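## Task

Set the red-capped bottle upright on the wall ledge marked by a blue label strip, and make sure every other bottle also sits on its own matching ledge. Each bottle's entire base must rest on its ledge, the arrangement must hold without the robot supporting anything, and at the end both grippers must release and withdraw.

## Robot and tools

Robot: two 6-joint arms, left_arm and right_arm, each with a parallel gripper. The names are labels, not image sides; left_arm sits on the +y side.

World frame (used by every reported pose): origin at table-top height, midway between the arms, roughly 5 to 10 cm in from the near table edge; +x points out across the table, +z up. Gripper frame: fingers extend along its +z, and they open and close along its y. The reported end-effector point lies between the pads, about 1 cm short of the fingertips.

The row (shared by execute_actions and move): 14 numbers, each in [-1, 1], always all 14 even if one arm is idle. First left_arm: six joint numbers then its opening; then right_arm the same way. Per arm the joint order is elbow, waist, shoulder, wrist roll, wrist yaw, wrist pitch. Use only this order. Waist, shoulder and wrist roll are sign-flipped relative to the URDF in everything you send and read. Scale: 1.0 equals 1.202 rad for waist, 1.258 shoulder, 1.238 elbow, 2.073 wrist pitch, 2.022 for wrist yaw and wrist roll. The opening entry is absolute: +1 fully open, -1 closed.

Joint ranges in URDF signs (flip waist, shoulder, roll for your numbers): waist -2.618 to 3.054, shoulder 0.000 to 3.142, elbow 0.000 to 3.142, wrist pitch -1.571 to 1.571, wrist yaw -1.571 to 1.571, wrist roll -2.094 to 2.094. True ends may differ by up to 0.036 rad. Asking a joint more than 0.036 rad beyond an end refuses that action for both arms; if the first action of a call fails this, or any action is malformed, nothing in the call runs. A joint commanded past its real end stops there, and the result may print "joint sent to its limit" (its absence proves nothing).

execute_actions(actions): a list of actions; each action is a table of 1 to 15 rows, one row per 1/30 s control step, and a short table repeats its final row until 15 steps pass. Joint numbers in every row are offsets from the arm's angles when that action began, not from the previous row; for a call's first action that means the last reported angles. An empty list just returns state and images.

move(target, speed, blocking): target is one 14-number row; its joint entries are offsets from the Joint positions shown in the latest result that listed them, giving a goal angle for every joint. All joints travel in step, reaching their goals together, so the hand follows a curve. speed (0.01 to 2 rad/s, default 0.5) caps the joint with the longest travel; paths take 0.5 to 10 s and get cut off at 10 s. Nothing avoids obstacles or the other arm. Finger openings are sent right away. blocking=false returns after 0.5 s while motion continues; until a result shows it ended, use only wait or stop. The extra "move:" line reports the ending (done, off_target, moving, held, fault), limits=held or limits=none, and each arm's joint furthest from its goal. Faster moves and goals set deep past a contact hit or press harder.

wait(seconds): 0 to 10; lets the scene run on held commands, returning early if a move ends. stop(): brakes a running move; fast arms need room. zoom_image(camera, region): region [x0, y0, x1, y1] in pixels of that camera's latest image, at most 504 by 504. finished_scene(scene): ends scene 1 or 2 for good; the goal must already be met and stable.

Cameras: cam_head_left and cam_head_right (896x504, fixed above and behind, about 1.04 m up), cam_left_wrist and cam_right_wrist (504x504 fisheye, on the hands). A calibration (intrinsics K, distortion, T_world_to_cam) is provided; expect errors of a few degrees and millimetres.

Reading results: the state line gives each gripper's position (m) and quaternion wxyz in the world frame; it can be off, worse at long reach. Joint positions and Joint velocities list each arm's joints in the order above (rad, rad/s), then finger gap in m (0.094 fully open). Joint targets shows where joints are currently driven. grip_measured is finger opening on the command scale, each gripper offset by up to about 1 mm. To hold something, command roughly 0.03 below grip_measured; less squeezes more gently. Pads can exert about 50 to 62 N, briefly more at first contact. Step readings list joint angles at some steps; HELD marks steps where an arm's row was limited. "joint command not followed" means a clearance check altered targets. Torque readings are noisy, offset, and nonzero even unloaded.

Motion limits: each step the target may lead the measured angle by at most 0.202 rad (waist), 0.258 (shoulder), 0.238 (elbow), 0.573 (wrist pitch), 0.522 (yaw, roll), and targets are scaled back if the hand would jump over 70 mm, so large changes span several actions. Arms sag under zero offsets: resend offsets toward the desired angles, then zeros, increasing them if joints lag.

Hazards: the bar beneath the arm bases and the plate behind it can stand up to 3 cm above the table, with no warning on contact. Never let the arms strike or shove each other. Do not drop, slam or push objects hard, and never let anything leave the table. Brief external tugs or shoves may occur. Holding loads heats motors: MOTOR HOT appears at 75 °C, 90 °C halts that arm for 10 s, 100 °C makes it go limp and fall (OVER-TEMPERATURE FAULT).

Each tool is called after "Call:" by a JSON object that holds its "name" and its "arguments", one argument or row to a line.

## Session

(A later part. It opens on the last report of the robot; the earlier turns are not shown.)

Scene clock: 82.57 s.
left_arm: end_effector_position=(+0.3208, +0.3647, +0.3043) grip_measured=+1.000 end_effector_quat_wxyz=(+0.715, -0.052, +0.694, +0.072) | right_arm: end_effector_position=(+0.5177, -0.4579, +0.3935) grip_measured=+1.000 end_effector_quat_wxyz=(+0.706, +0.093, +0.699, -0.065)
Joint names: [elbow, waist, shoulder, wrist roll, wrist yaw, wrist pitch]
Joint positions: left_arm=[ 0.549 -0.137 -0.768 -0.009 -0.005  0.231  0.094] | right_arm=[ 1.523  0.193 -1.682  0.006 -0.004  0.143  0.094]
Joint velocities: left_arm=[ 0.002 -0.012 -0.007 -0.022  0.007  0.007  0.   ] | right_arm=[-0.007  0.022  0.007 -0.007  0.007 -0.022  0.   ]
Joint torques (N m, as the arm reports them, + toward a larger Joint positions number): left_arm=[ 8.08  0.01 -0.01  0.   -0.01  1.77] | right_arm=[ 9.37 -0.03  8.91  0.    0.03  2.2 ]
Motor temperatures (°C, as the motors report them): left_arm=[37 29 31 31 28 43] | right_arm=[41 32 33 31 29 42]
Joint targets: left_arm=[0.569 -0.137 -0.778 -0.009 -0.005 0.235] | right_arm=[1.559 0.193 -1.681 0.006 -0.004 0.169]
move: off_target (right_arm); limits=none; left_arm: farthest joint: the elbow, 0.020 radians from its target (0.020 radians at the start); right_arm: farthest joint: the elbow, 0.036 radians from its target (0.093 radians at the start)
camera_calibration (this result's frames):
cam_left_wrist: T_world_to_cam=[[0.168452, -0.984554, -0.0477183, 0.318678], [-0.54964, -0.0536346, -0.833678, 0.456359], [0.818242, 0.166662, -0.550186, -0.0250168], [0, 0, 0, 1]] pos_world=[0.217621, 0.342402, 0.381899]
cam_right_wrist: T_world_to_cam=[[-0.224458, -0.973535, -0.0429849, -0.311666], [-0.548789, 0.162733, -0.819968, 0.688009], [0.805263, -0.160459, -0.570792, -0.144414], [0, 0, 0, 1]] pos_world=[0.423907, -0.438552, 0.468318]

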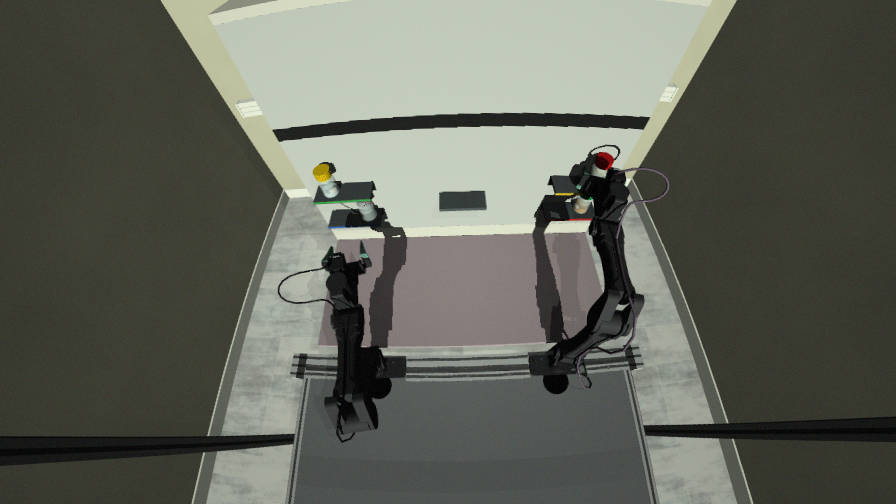

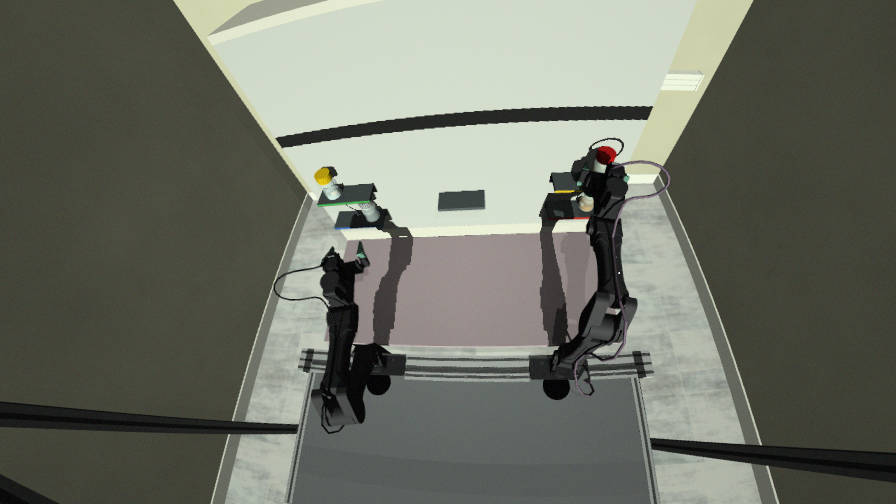

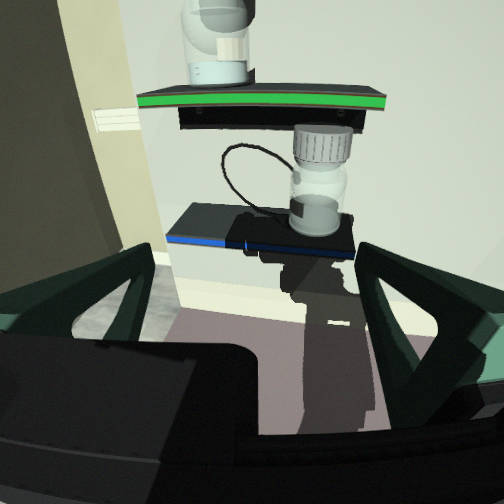

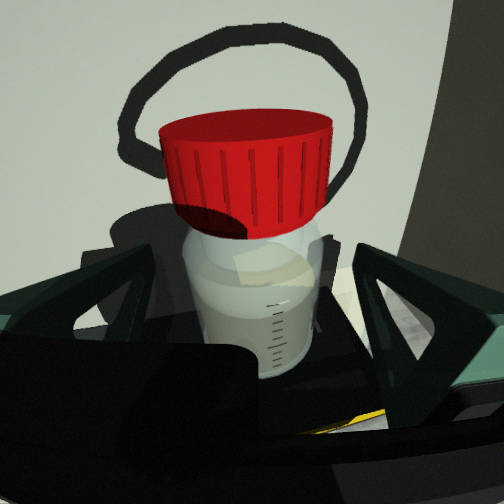

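Call:
{"name": "move", "arguments": {
  "target": [0.016,0,-0.008,0,0,0.002,1, 0.055,0,0,0,0,0.025,1],
  "speed": 0.15
}}

Call:
{"name": "move", "arguments": {
  "target": [0.016,0,-0.008,0,0,0.002,1, 0.055,0,0,0,0,0.025,0.0]
}}

Scene clock: 92.27 s.
left_arm: end_effector_position=(+0.3208, +0.3647, +0.3043) grip_measured=+1.000 end_effector_quat_wxyz=(+0.715, -0.052, +0.694, +0.072) | right_arm: end_effector_position=(+0.5170, -0.4588, +0.4162) grip_measured=+1.000 end_effector_quat_wxyz=(+0.727, +0.091, +0.677, -0.068)
Joint names: [elbow, waist, shoulder, wrist roll, wrist yaw, wrist pitch]
Joint positions: left_arm=[ 0.549 -0.137 -0.768 -0.009 -0.005  0.231  0.094] | right_arm=[ 1.558  0.193 -1.686  0.006 -0.004  0.172  0.094]
Joint velocities: left_arm=[ 0.012  0.002  0.007  0.022  0.022 -0.051  0.   ] | right_arm=[ 0.017 -0.002  0.002 -0.051  0.007  0.066  0.   ]
Joint torques (N m, as the arm reports them, + toward a larger Joint positions number): left_arm=[ 8.07  0.01  0.    0.   -0.01  1.77] | right_arm=[ 8.88  0.02  9.27 -0.01  0.03  2.1 ]
Motor temperatures (°C, as the motors report them): left_arm=[38 29 30 31 28 43] | right_arm=[42 32 34 31 29 42]
Joint targets: left_arm=[0.569 -0.137 -0.778 -0.009 -0.005 0.235] | right_arm=[1.591 0.193 -1.682 0.006 -0.004 0.195]
move: off_target (right_arm); limits=none; left_arm: farthest joint: the elbow, 0.020 radians from its target (0.020 radians at the start); right_arm: farthest joint: the elbow, 0.033 radians from its target (0.068 radians at the start)
camera_calibration (this result's frames):
cam_left_wrist: T_world_to_cam=[[0.168452, -0.984554, -0.0477183, 0.318678], [-0.54964, -0.0536346, -0.833678, 0.456359], [0.818242, 0.166662, -0.550186, -0.0250168], [0, 0, 0, 1]] pos_world=[0.217621, 0.342402, 0.381899]
cam_right_wrist: T_world_to_cam=[[-0.224635, -0.973498, -0.0429124, -0.311654], [-0.499279, 0.152804, -0.852861, 0.689935], [0.836815, -0.170157, -0.520372, -0.172814], [0, 0, 0, 1]] pos_world=[0.419076, -0.438225, 0.485117]

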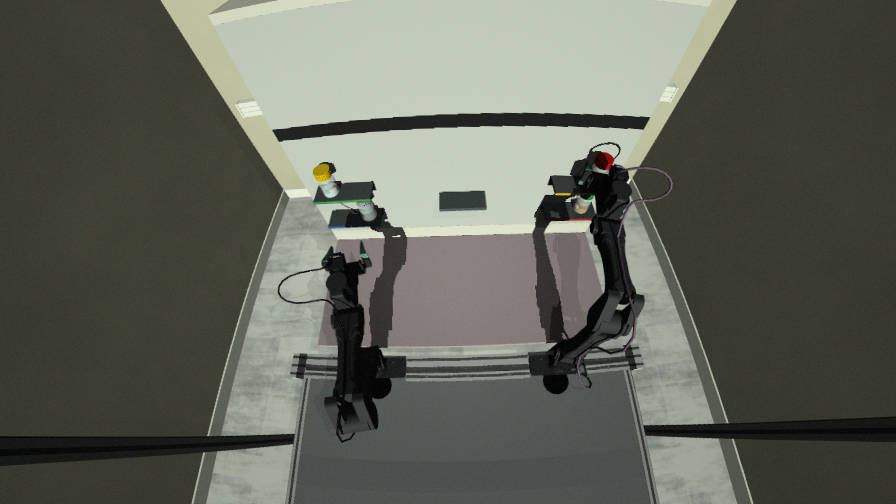

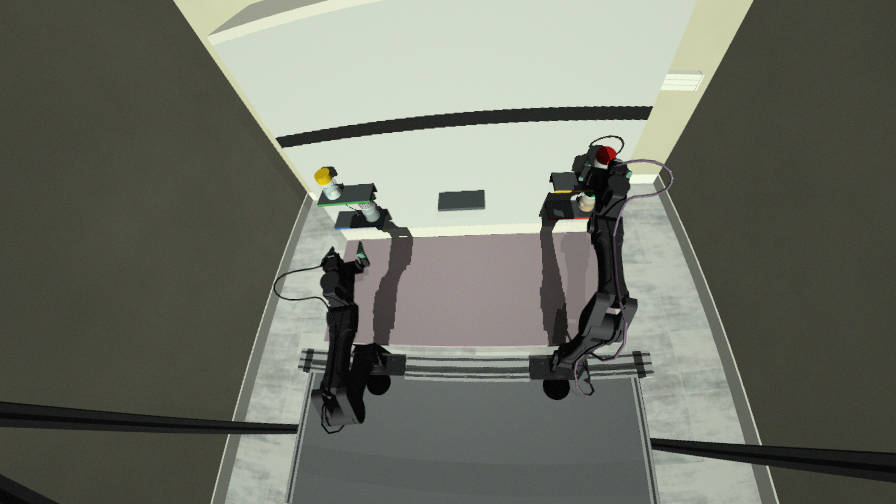

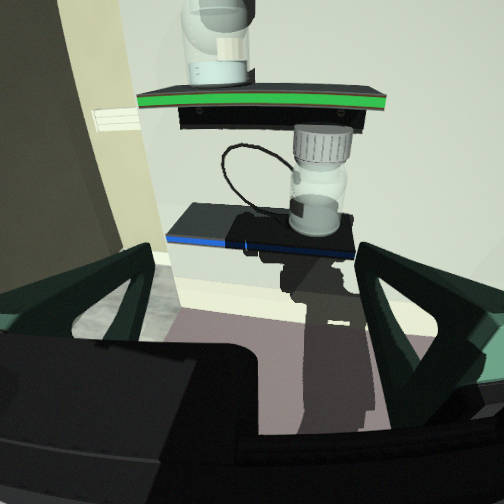

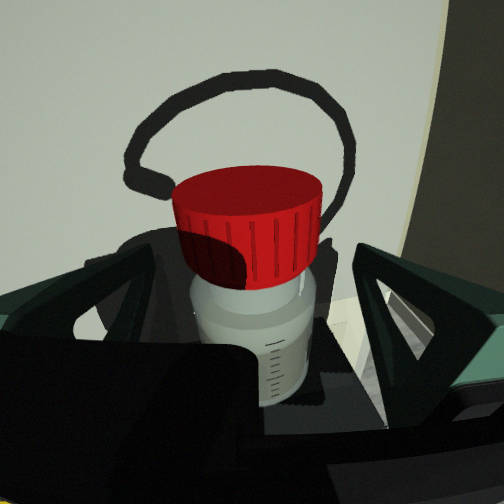

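Scene clock: 93.03 s.
left_arm: end_effector_position=(+0.3208, +0.3647, +0.3043) grip_measured=+1.000 end_effector_quat_wxyz=(+0.715, -0.052, +0.694, +0.072) | right_arm: end_effector_position=(+0.5173, -0.4590, +0.4176) grip_measured=+0.152 end_effector_quat_wxyz=(+0.724, +0.091, +0.680, -0.068)
Joint names: [elbow, waist, shoulder, wrist roll, wrist yaw, wrist pitch]
Joint positions: left_arm=[ 0.549 -0.137 -0.768 -0.009 -0.005  0.231  0.094] | right_arm=[ 1.574  0.193 -1.688  0.006 -0.004  0.151  0.054]
Joint velocities: left_arm=[-0.012 -0.002  0.012  0.066 -0.007  0.022  0.   ] | right_arm=[-0.017  0.012  0.017 -0.022 -0.051  0.007 -0.   ]
Joint torques (N m, as the arm reports them, + toward a larger Joint positions number): left_arm=[ 8.07  0.01  0.    0.   -0.01  1.77] | right_arm=[10.58 -0.03  9.08  0.01  0.02  2.73]
Motor temperatures (°C, as the motors report them): left_arm=[38 29 30 31 28 43] | right_arm=[42 32 34 31 29 43]
Joint targets: left_arm=[0.569 -0.137 -0.778 -0.009 -0.005 0.235] | right_arm=[1.626 0.193 -1.686 0.006 -0.004 0.224]
move: off_target (right_arm); limits=none; left_arm: farthest joint: the elbow, 0.020 radians from its target (0.020 radians at the start); right_arm: farthest joint: the wrist pitch, 0.073 radians from its target (0.052 radians at the start)
camera_calibration (this result's frames):
cam_left_wrist: T_world_to_cam=[[0.168452, -0.984554, -0.0477183, 0.318678], [-0.54964, -0.0536346, -0.833678, 0.456359], [0.818242, 0.166662, -0.550186, -0.0250168], [0, 0, 0, 1]] pos_world=[0.217621, 0.342402, 0.381899]
cam_right_wrist: T_world_to_cam=[[-0.224983, -0.973416, -0.042943, -0.311496], [-0.505602, 0.154307, -0.848856, 0.693651], [0.832916, -0.169266, -0.526877, -0.167191], [0, 0, 0, 1]] pos_world=[0.419886, -0.43855, 0.487344]

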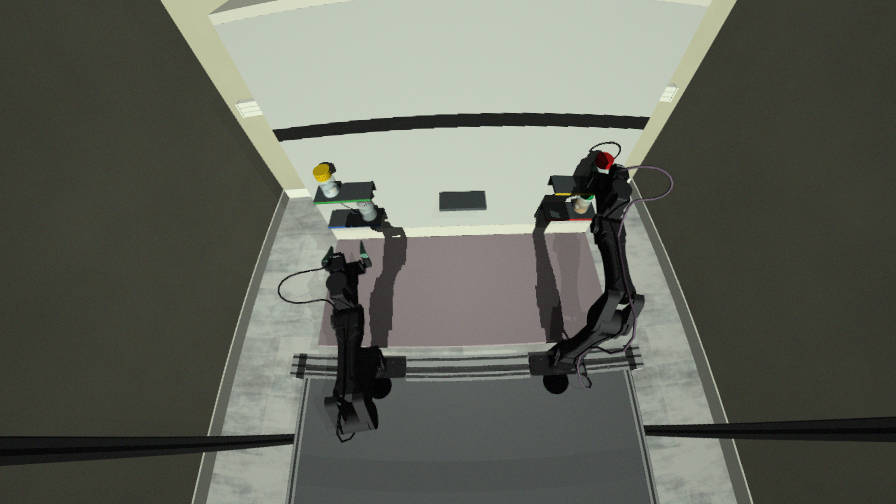

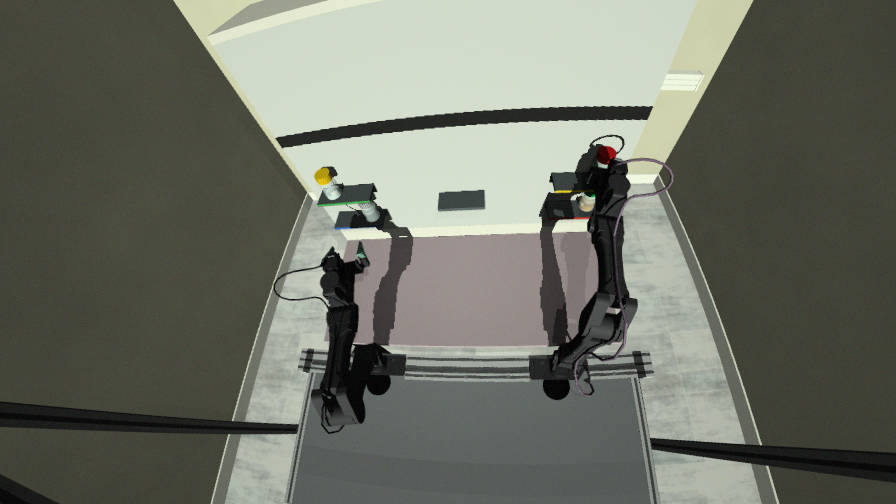

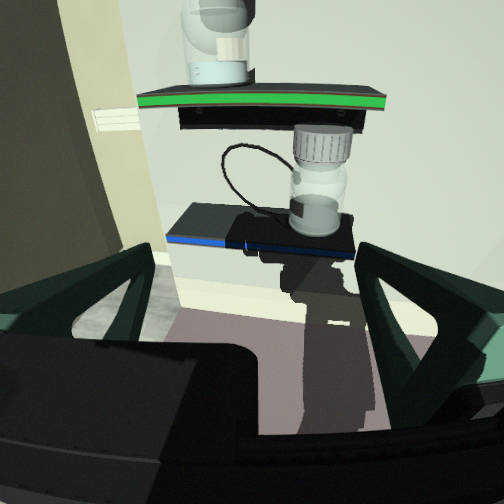

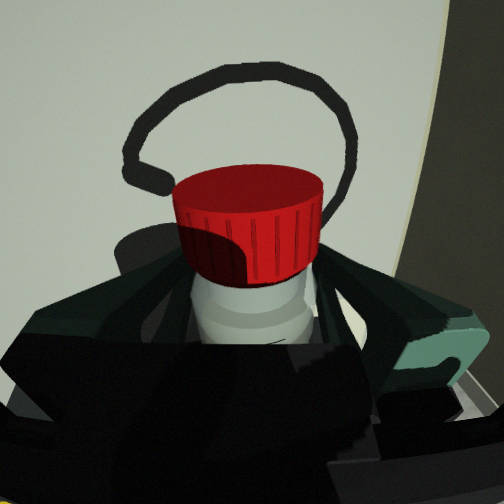

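Call:
{"name": "move", "arguments": {
  "target": [0.016,0,-0.008,0,0,0.002,1, 0.09,0,0,0,0,-0.01,0.11],
  "speed": 0.2
}}

Scene clock: 98.47 s.
left_arm: end_effector_position=(+0.3208, +0.3647, +0.3043) grip_measured=+1.000 end_effector_quat_wxyz=(+0.715, -0.052, +0.694, +0.072) | right_arm: end_effector_position=(+0.5176, -0.4590, +0.4173) grip_measured=+0.152 end_effector_quat_wxyz=(+0.707, +0.093, +0.698, -0.066)
Joint names: [elbow, waist, shoulder, wrist roll, wrist yaw, wrist pitch]
Joint positions: left_arm=[ 0.549 -0.137 -0.768 -0.009 -0.005  0.231  0.094] | right_arm=[ 1.632  0.193 -1.696  0.006 -0.004  0.051  0.054]
Joint velocities: left_arm=[-0.007 -0.012  0.002 -0.022  0.007  0.066  0.   ] | right_arm=[-0.007 -0.002 -0.002 -0.022  0.007 -0.066 -0.001]
Joint torques (N m, as the arm reports them, + toward a larger Joint positions number): left_arm=[ 8.07  0.01  0.    0.   -0.01  1.77] | right_arm=[10.72 -0.01  9.7   0.    0.02  2.76]
Motor temperatures (°C, as the motors report them): left_arm=[38 29 30 31 28 43] | right_arm=[42 32 34 31 29 44]
Joint targets: left_arm=[0.569 -0.137 -0.778 -0.009 -0.005 0.235] | right_arm=[1.685 0.193 -1.688 0.006 -0.004 0.130]
move: off_target (right_arm); limits=none; left_arm: farthest joint: the elbow, 0.020 radians from its target (0.020 radians at the start); right_arm: farthest joint: the wrist pitch, 0.079 radians from its target (0.021 radians at the start)
camera_calibration (this result's frames):
cam_left_wrist: T_world_to_cam=[[0.168452, -0.984554, -0.0477183, 0.318678], [-0.54964, -0.0536346, -0.833678, 0.456359], [0.818242, 0.166662, -0.550186, -0.0250168], [0, 0, 0, 1]] pos_world=[0.217621, 0.342402, 0.381899]
cam_right_wrist: T_world_to_cam=[[-0.224844, -0.973463, -0.0426034, -0.311731], [-0.546657, 0.162216, -0.821494, 0.707047], [0.806604, -0.161419, -0.568624, -0.133015], [0, 0, 0, 1]] pos_world=[0.423711, -0.439624, 0.491918]

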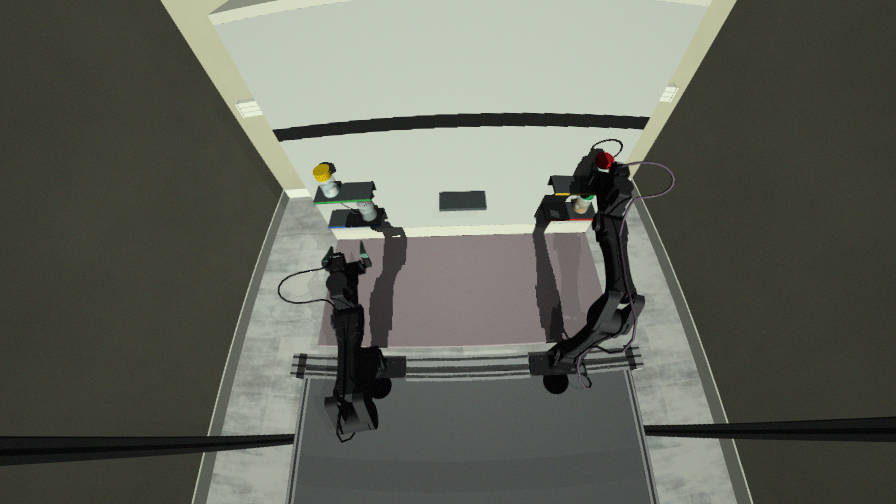

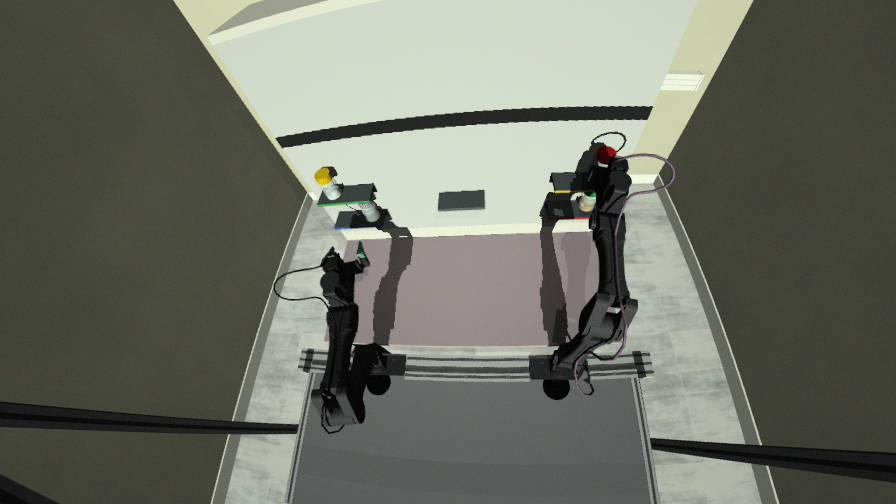

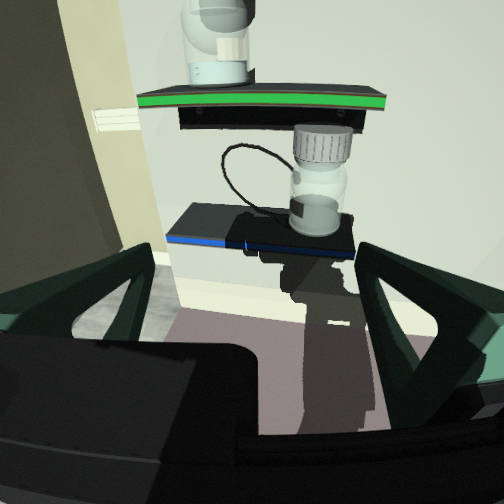

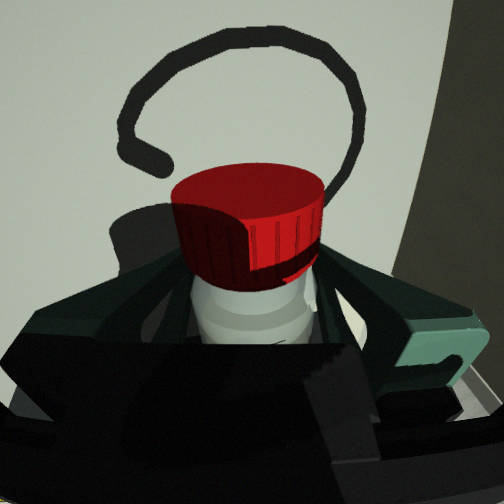

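Call:
{"name": "move", "arguments": {
  "target": [0.016,0,-0.008,0,0,0.002,1, 0.085,0,0.005,0,0,0.05,0.11],
  "speed": 0.2
}}

Scene clock: 103.87 s.
left_arm: end_effector_position=(+0.3208, +0.3647, +0.3043) grip_measured=+1.000 end_effector_quat_wxyz=(+0.715, -0.052, +0.694, +0.072) | right_arm: end_effector_position=(+0.5179, -0.4591, +0.4182) grip_measured=+0.152 end_effector_quat_wxyz=(+0.699, +0.093, +0.707, -0.064)
Joint names: [elbow, waist, shoulder, wrist roll, wrist yaw, wrist pitch]
Joint positions: left_arm=[ 0.549 -0.137 -0.768 -0.009 -0.005  0.231  0.094] | right_arm=[ 1.667  0.193 -1.703  0.006 -0.004 -0.001  0.054]
Joint velocities: left_arm=[-0.007  0.022  0.002  0.037  0.037 -0.022  0.   ] | right_arm=[ 0.007  0.007  0.002  0.007 -0.066  0.022  0.   ]
Joint torques (N m, as the arm reports them, + toward a larger Joint positions number): left_arm=[ 8.08  0.01  0.    0.   -0.01  1.77] | right_arm=[11.95  0.01 10.18  0.    0.04  3.65]
Motor temperatures (°C, as the motors report them): left_arm=[38 29 30 31 28 43] | right_arm=[43 32 35 31 29 45]
Joint targets: left_arm=[0.569 -0.137 -0.778 -0.009 -0.005 0.235] | right_arm=[1.737 0.193 -1.690 0.006 -0.004 0.155]
move: off_target (right_arm); limits=none; left_arm: farthest joint: the elbow, 0.020 radians from its target (0.020 radians at the start); right_arm: farthest joint: the wrist pitch, 0.156 radians from its target (0.103 radians at the start)
camera_calibration (this result's frames):
cam_left_wrist: T_world_to_cam=[[0.168452, -0.984554, -0.0477183, 0.318678], [-0.54964, -0.0536346, -0.833678, 0.456359], [0.818242, 0.166662, -0.550186, -0.0250168], [0, 0, 0, 1]] pos_world=[0.217621, 0.342402, 0.381899]
cam_right_wrist: T_world_to_cam=[[-0.224766, -0.97348, -0.0426261, -0.311773], [-0.565889, 0.16602, -0.807593, 0.713817], [0.793253, -0.157398, -0.588197, -0.115778], [0, 0, 0, 1]] pos_world=[0.425706, -0.440236, 0.495084]

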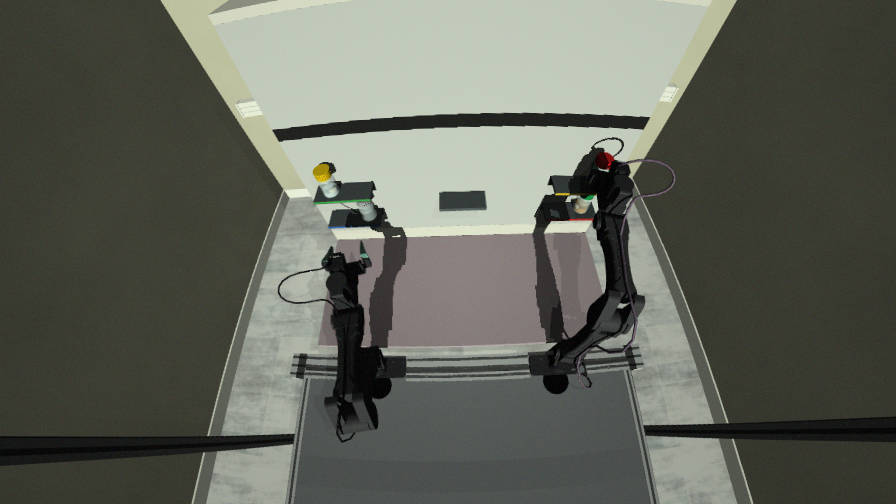

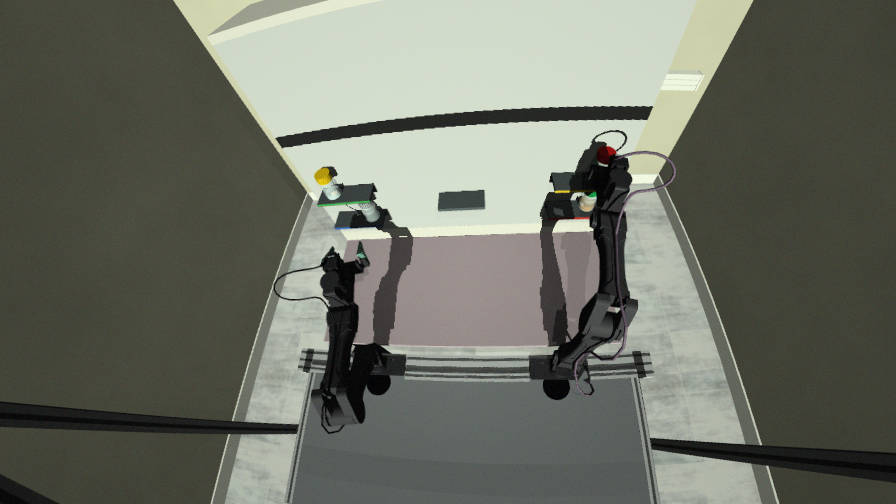

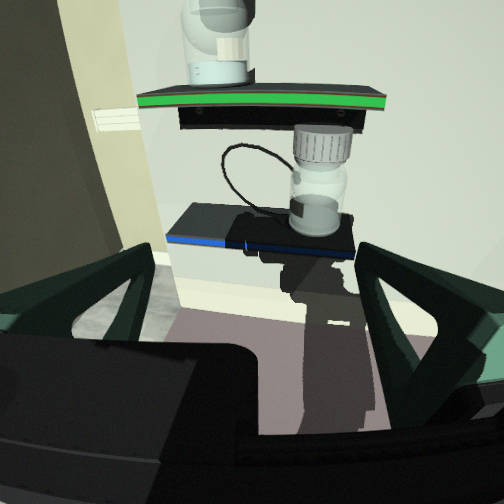

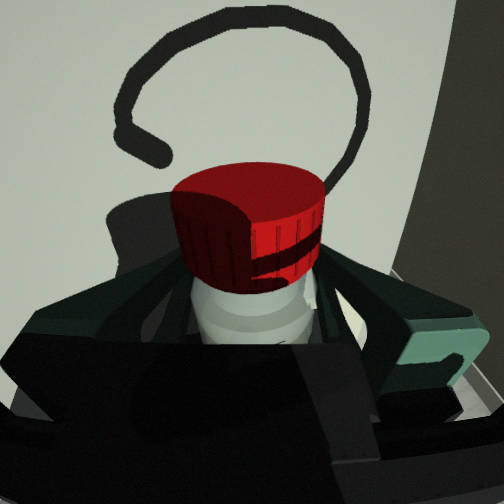

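Call:
{"name": "zoom_image", "arguments": {
  "camera": "cam_head_left",
  "region": [520,120,700,240]
}}

Region (520, 120, 700, 240) of cam_head_left's 896x504 image, scaled by 2.800, with more detail than that image has.

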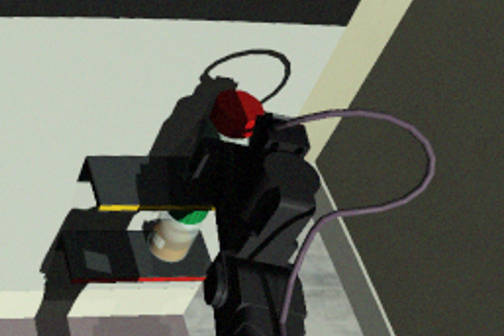

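Call:
{"name": "move", "arguments": {
  "target": [0.016,0,-0.008,0,0,0.002,1, 0.057,0,0.01,0,0,0.115,0.11],
  "speed": 0.15
}}

Scene clock: 118.97 s.
left_arm: end_effector_position=(+0.3208, +0.3647, +0.3043) grip_measured=+1.000 end_effector_quat_wxyz=(+0.715, -0.052, +0.694, +0.072) | right_arm: end_effector_position=(+0.5181, -0.4592, +0.4185) grip_measured=+0.152 end_effector_quat_wxyz=(+0.699, +0.093, +0.706, -0.064)
Joint names: [elbow, waist, shoulder, wrist roll, wrist yaw, wrist pitch]
Joint positions: left_arm=[ 0.549 -0.137 -0.768 -0.009 -0.005  0.231  0.094] | right_arm=[ 1.666  0.193 -1.704  0.006 -0.004  0.003  0.054]
Joint velocities: left_arm=[ 0.002  0.007  0.012  0.022 -0.007  0.081  0.   ] | right_arm=[-0.002 -0.002  0.007  0.081  0.022  0.022  0.   ]
Joint torques (N m, as the arm reports them, + toward a larger Joint positions number): left_arm=[ 8.08  0.    0.    0.   -0.01  1.77] | right_arm=[11.73 -0.02 10.15  0.    0.02  4.32]
Motor temperatures (°C, as the motors report them): left_arm=[39 29 30 31 28 43] | right_arm=[45 32 36 31 29 50]
Joint targets: left_arm=[0.569 -0.137 -0.778 -0.009 -0.005 0.235] | right_arm=[1.733 0.193 -1.691 0.006 -0.004 0.220]
move: off_target (right_arm); limits=none; left_arm: farthest joint: the elbow, 0.020 radians from its target (0.020 radians at the start); right_arm: farthest joint: the wrist pitch, 0.235 radians from its target (0.239 radians at the start)
camera_calibration (this result's frames):
cam_left_wrist: T_world_to_cam=[[0.168452, -0.984554, -0.0477183, 0.318678], [-0.54964, -0.0536346, -0.833678, 0.456359], [0.818242, 0.166662, -0.550186, -0.0250168], [0, 0, 0, 1]] pos_world=[0.217621, 0.342402, 0.381899]
cam_right_wrist: T_world_to_cam=[[-0.224775, -0.973478, -0.0426234, -0.31177], [-0.563768, 0.165602, -0.809161, 0.713522], [0.794759, -0.157849, -0.586039, -0.117664], [0, 0, 0, 1]] pos_world=[0.425697, -0.440235, 0.49511]

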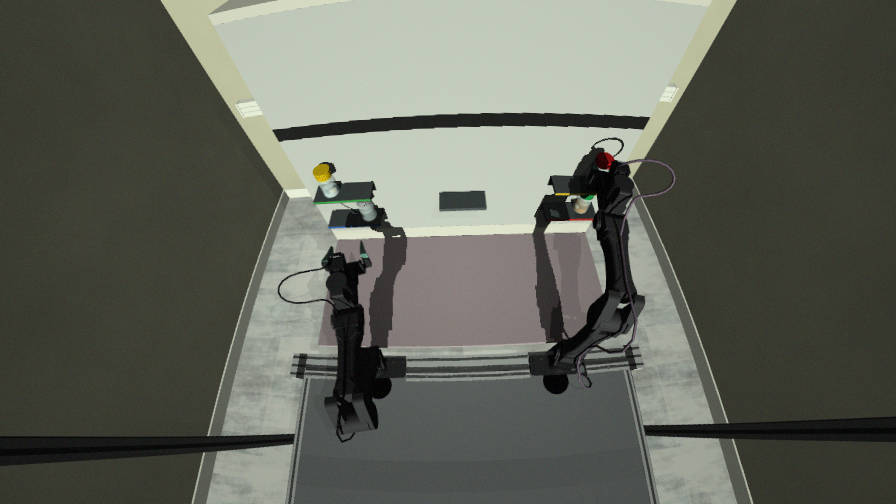

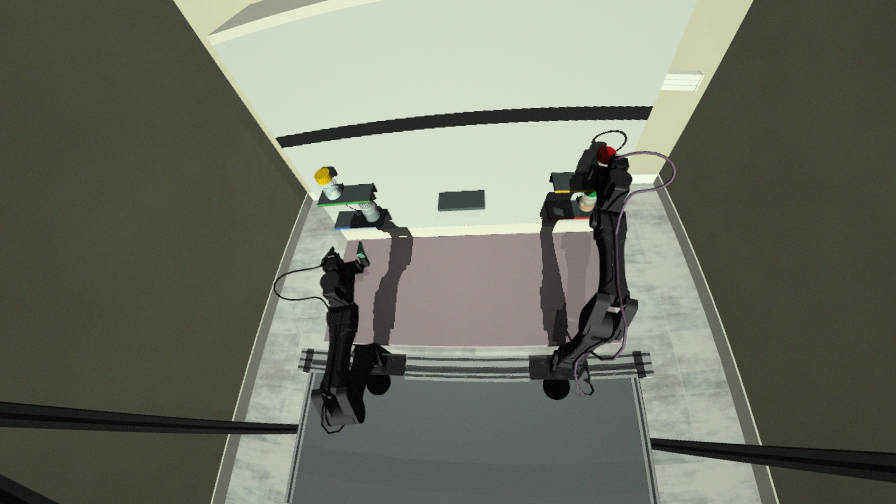

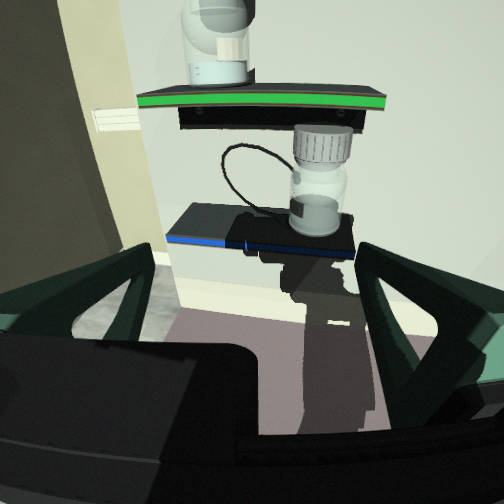

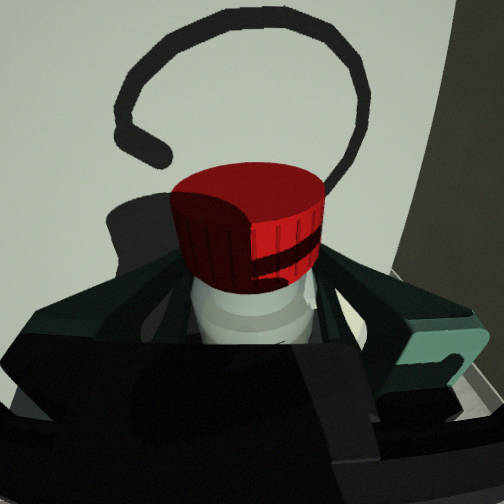

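Call:
{"name": "move", "arguments": {
  "target": [0.016,0,-0.008,0,0,0.002,1, 0.015,0,0.035,0,0,0.04,0.11],
  "speed": 0.1
}}

Scene clock: 124.20 s.
left_arm: end_effector_position=(+0.3208, +0.3647, +0.3043) grip_measured=+1.000 end_effector_quat_wxyz=(+0.715, -0.052, +0.694, +0.072) | right_arm: end_effector_position=(+0.5172, -0.4590, +0.4177) grip_measured=+0.152 end_effector_quat_wxyz=(+0.698, +0.093, +0.707, -0.064)
Joint names: [elbow, waist, shoulder, wrist roll, wrist yaw, wrist pitch]
Joint positions: left_arm=[ 0.549 -0.137 -0.768 -0.009 -0.005  0.231  0.094] | right_arm=[ 1.664  0.193 -1.701  0.006 -0.004 -0.003  0.054]
Joint velocities: left_arm=[-0.017  0.012  0.002 -0.022 -0.007  0.007  0.   ] | right_arm=[-0.007 -0.002 -0.012 -0.037 -0.007 -0.007 -0.002]
Joint torques (N m, as the arm reports them, + toward a larger Joint positions number): left_arm=[ 8.08  0.01  0.    0.   -0.01  1.77] | right_arm=[ 7.91 -0.02 12.96  0.    0.02  2.89]
Motor temperatures (°C, as the motors report them): left_arm=[39 29 30 31 28 43] | right_arm=[45 32 36 31 29 52]
Joint targets: left_arm=[0.569 -0.137 -0.778 -0.009 -0.005 0.235] | right_arm=[1.685 0.193 -1.660 0.006 -0.004 0.086]
move: off_target (right_arm); limits=none; left_arm: farthest joint: the elbow, 0.020 radians from its target (0.020 radians at the start); right_arm: farthest joint: the wrist pitch, 0.089 radians from its target (0.083 radians at the start)
camera_calibration (this result's frames):
cam_left_wrist: T_world_to_cam=[[0.168452, -0.984554, -0.0477183, 0.318678], [-0.54964, -0.0536346, -0.833678, 0.456359], [0.818242, 0.166662, -0.550186, -0.0250168], [0, 0, 0, 1]] pos_world=[0.217621, 0.342402, 0.381899]
cam_right_wrist: T_world_to_cam=[[-0.22476, -0.973481, -0.0426279, -0.311774], [-0.567402, 0.166318, -0.80647, 0.713465], [0.792173, -0.157075, -0.589736, -0.114161], [0, 0, 0, 1]] pos_world=[0.425183, -0.4401, 0.494773]

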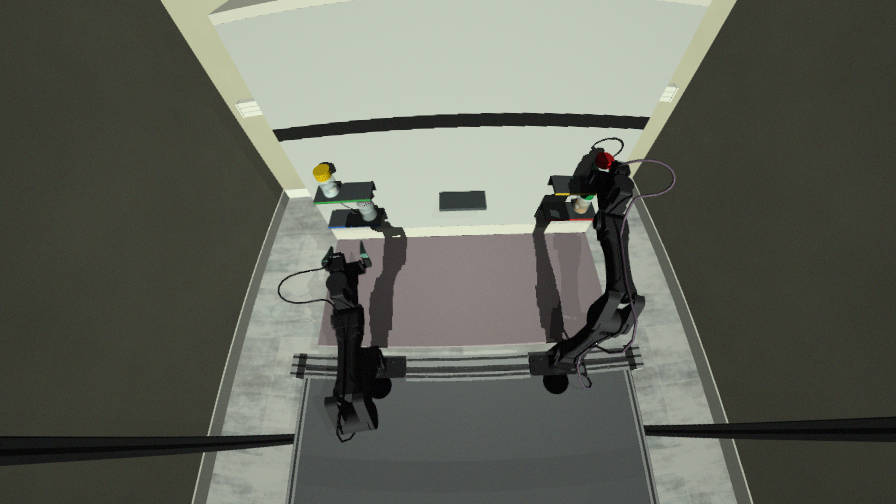

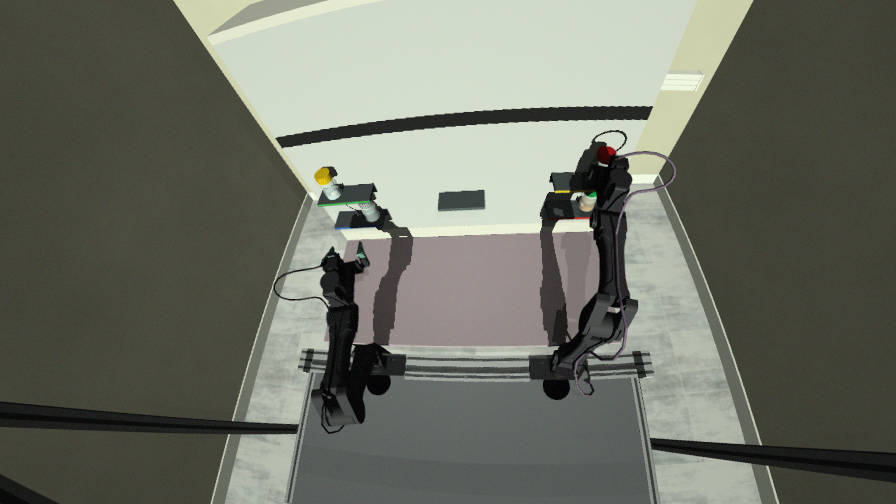

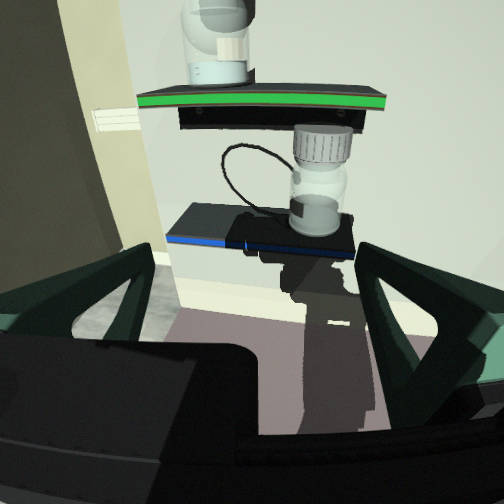

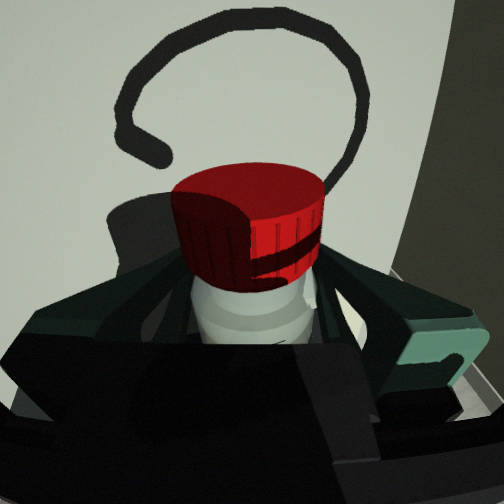

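Call:
{"name": "move", "arguments": {
  "target": [0.016,0,-0.008,0,0,0.002,1, 0.025,0,0.008,0,0,0.015,0.11],
  "speed": 0.1
}}

Call:
{"name": "zoom_image", "arguments": {
  "camera": "cam_head_right",
  "region": [540,120,660,230]
}}

Scene clock: 133.00 s.
left_arm: end_effector_position=(+0.3208, +0.3647, +0.3043) grip_measured=+1.000 end_effector_quat_wxyz=(+0.715, -0.052, +0.694, +0.072) | right_arm: end_effector_position=(+0.5174, -0.4589, +0.4162) grip_measured=+0.152 end_effector_quat_wxyz=(+0.696, +0.094, +0.709, -0.064)
Joint names: [elbow, waist, shoulder, wrist roll, wrist yaw, wrist pitch]
Joint positions: left_arm=[ 0.549 -0.137 -0.768 -0.009 -0.005  0.231  0.094] | right_arm=[ 1.663  0.193 -1.701  0.006 -0.004 -0.007  0.054]
Joint velocities: left_arm=[-0.002  0.007  0.007  0.022  0.095 -0.139  0.   ] | right_arm=[-0.007  0.017  0.012  0.051 -0.037 -0.066  0.   ]
Joint torques (N m, as the arm reports them, + toward a larger Joint positions number): left_arm=[ 8.08  0.01  0.    0.   -0.01  1.77] | right_arm=[8.82 0.04 9.95 0.01 0.04 2.28]
Motor temperatures (°C, as the motors report them): left_arm=[39 29 30 31 28 43] | right_arm=[43 32 38 31 29 51]
Joint targets: left_arm=[0.569 -0.137 -0.778 -0.009 -0.005 0.235] | right_arm=[1.695 0.193 -1.690 0.006 -0.004 0.028]
move: off_target (right_arm); limits=none; left_arm: farthest joint: the elbow, 0.020 radians from its target (0.020 radians at the start); right_arm: farthest joint: the wrist pitch, 0.035 radians from its target (0.031 radians at the start)
camera_calibration (this result's frames):
cam_left_wrist: T_world_to_cam=[[0.168452, -0.984554, -0.0477183, 0.318678], [-0.54964, -0.0536346, -0.833678, 0.456359], [0.818242, 0.166662, -0.550186, -0.0250168], [0, 0, 0, 1]] pos_world=[0.217621, 0.342402, 0.381899]
cam_right_wrist: T_world_to_cam=[[-0.224744, -0.973485, -0.0426329, -0.311777], [-0.571324, 0.167089, -0.803536, 0.713478], [0.789353, -0.156233, -0.593728, -0.111666], [0, 0, 0, 1]] pos_world=[0.425702, -0.44017, 0.493714]

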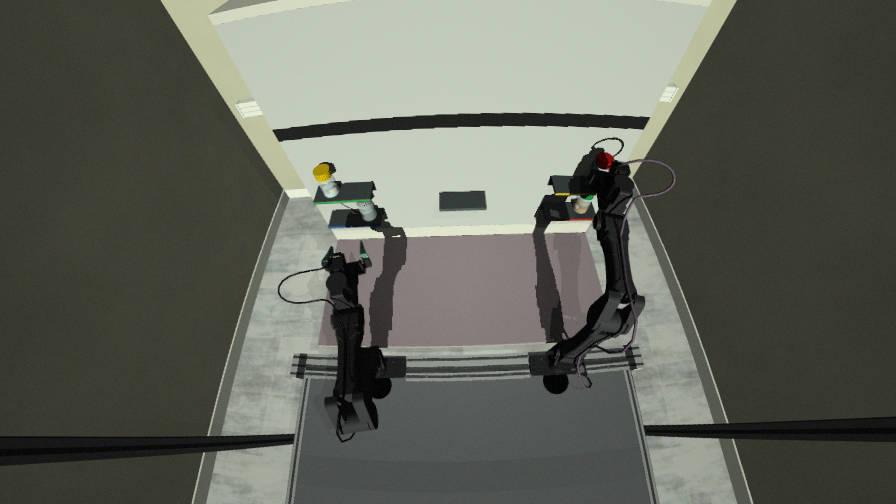

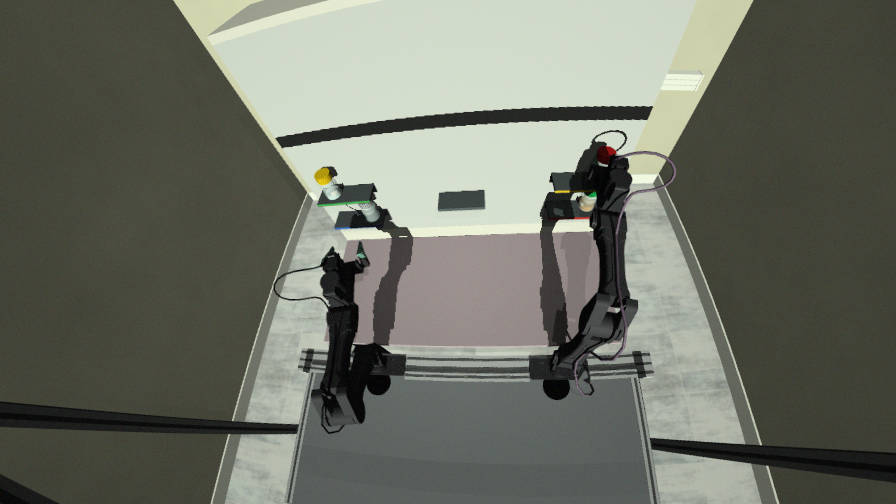

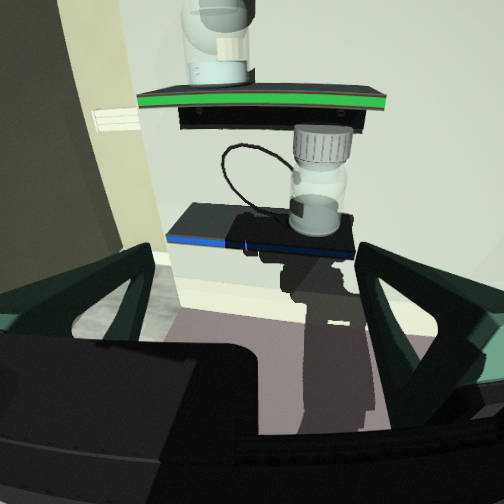

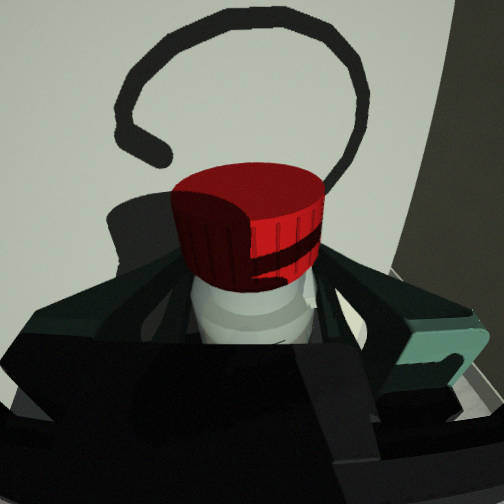

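Region (540, 120, 660, 230) of cam_head_right's 896x504 image, scaled by 4.200, with more detail than that image has; it fills the top 462 rows of this view, and the rest is white.

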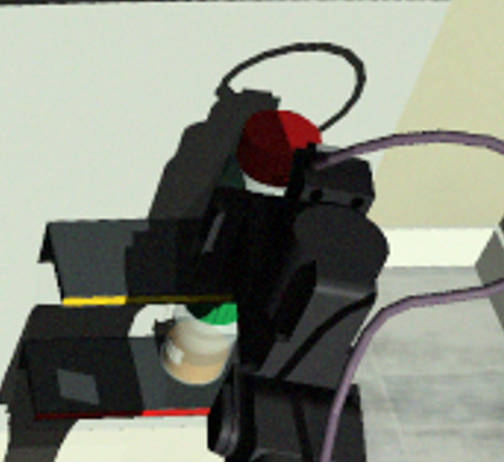

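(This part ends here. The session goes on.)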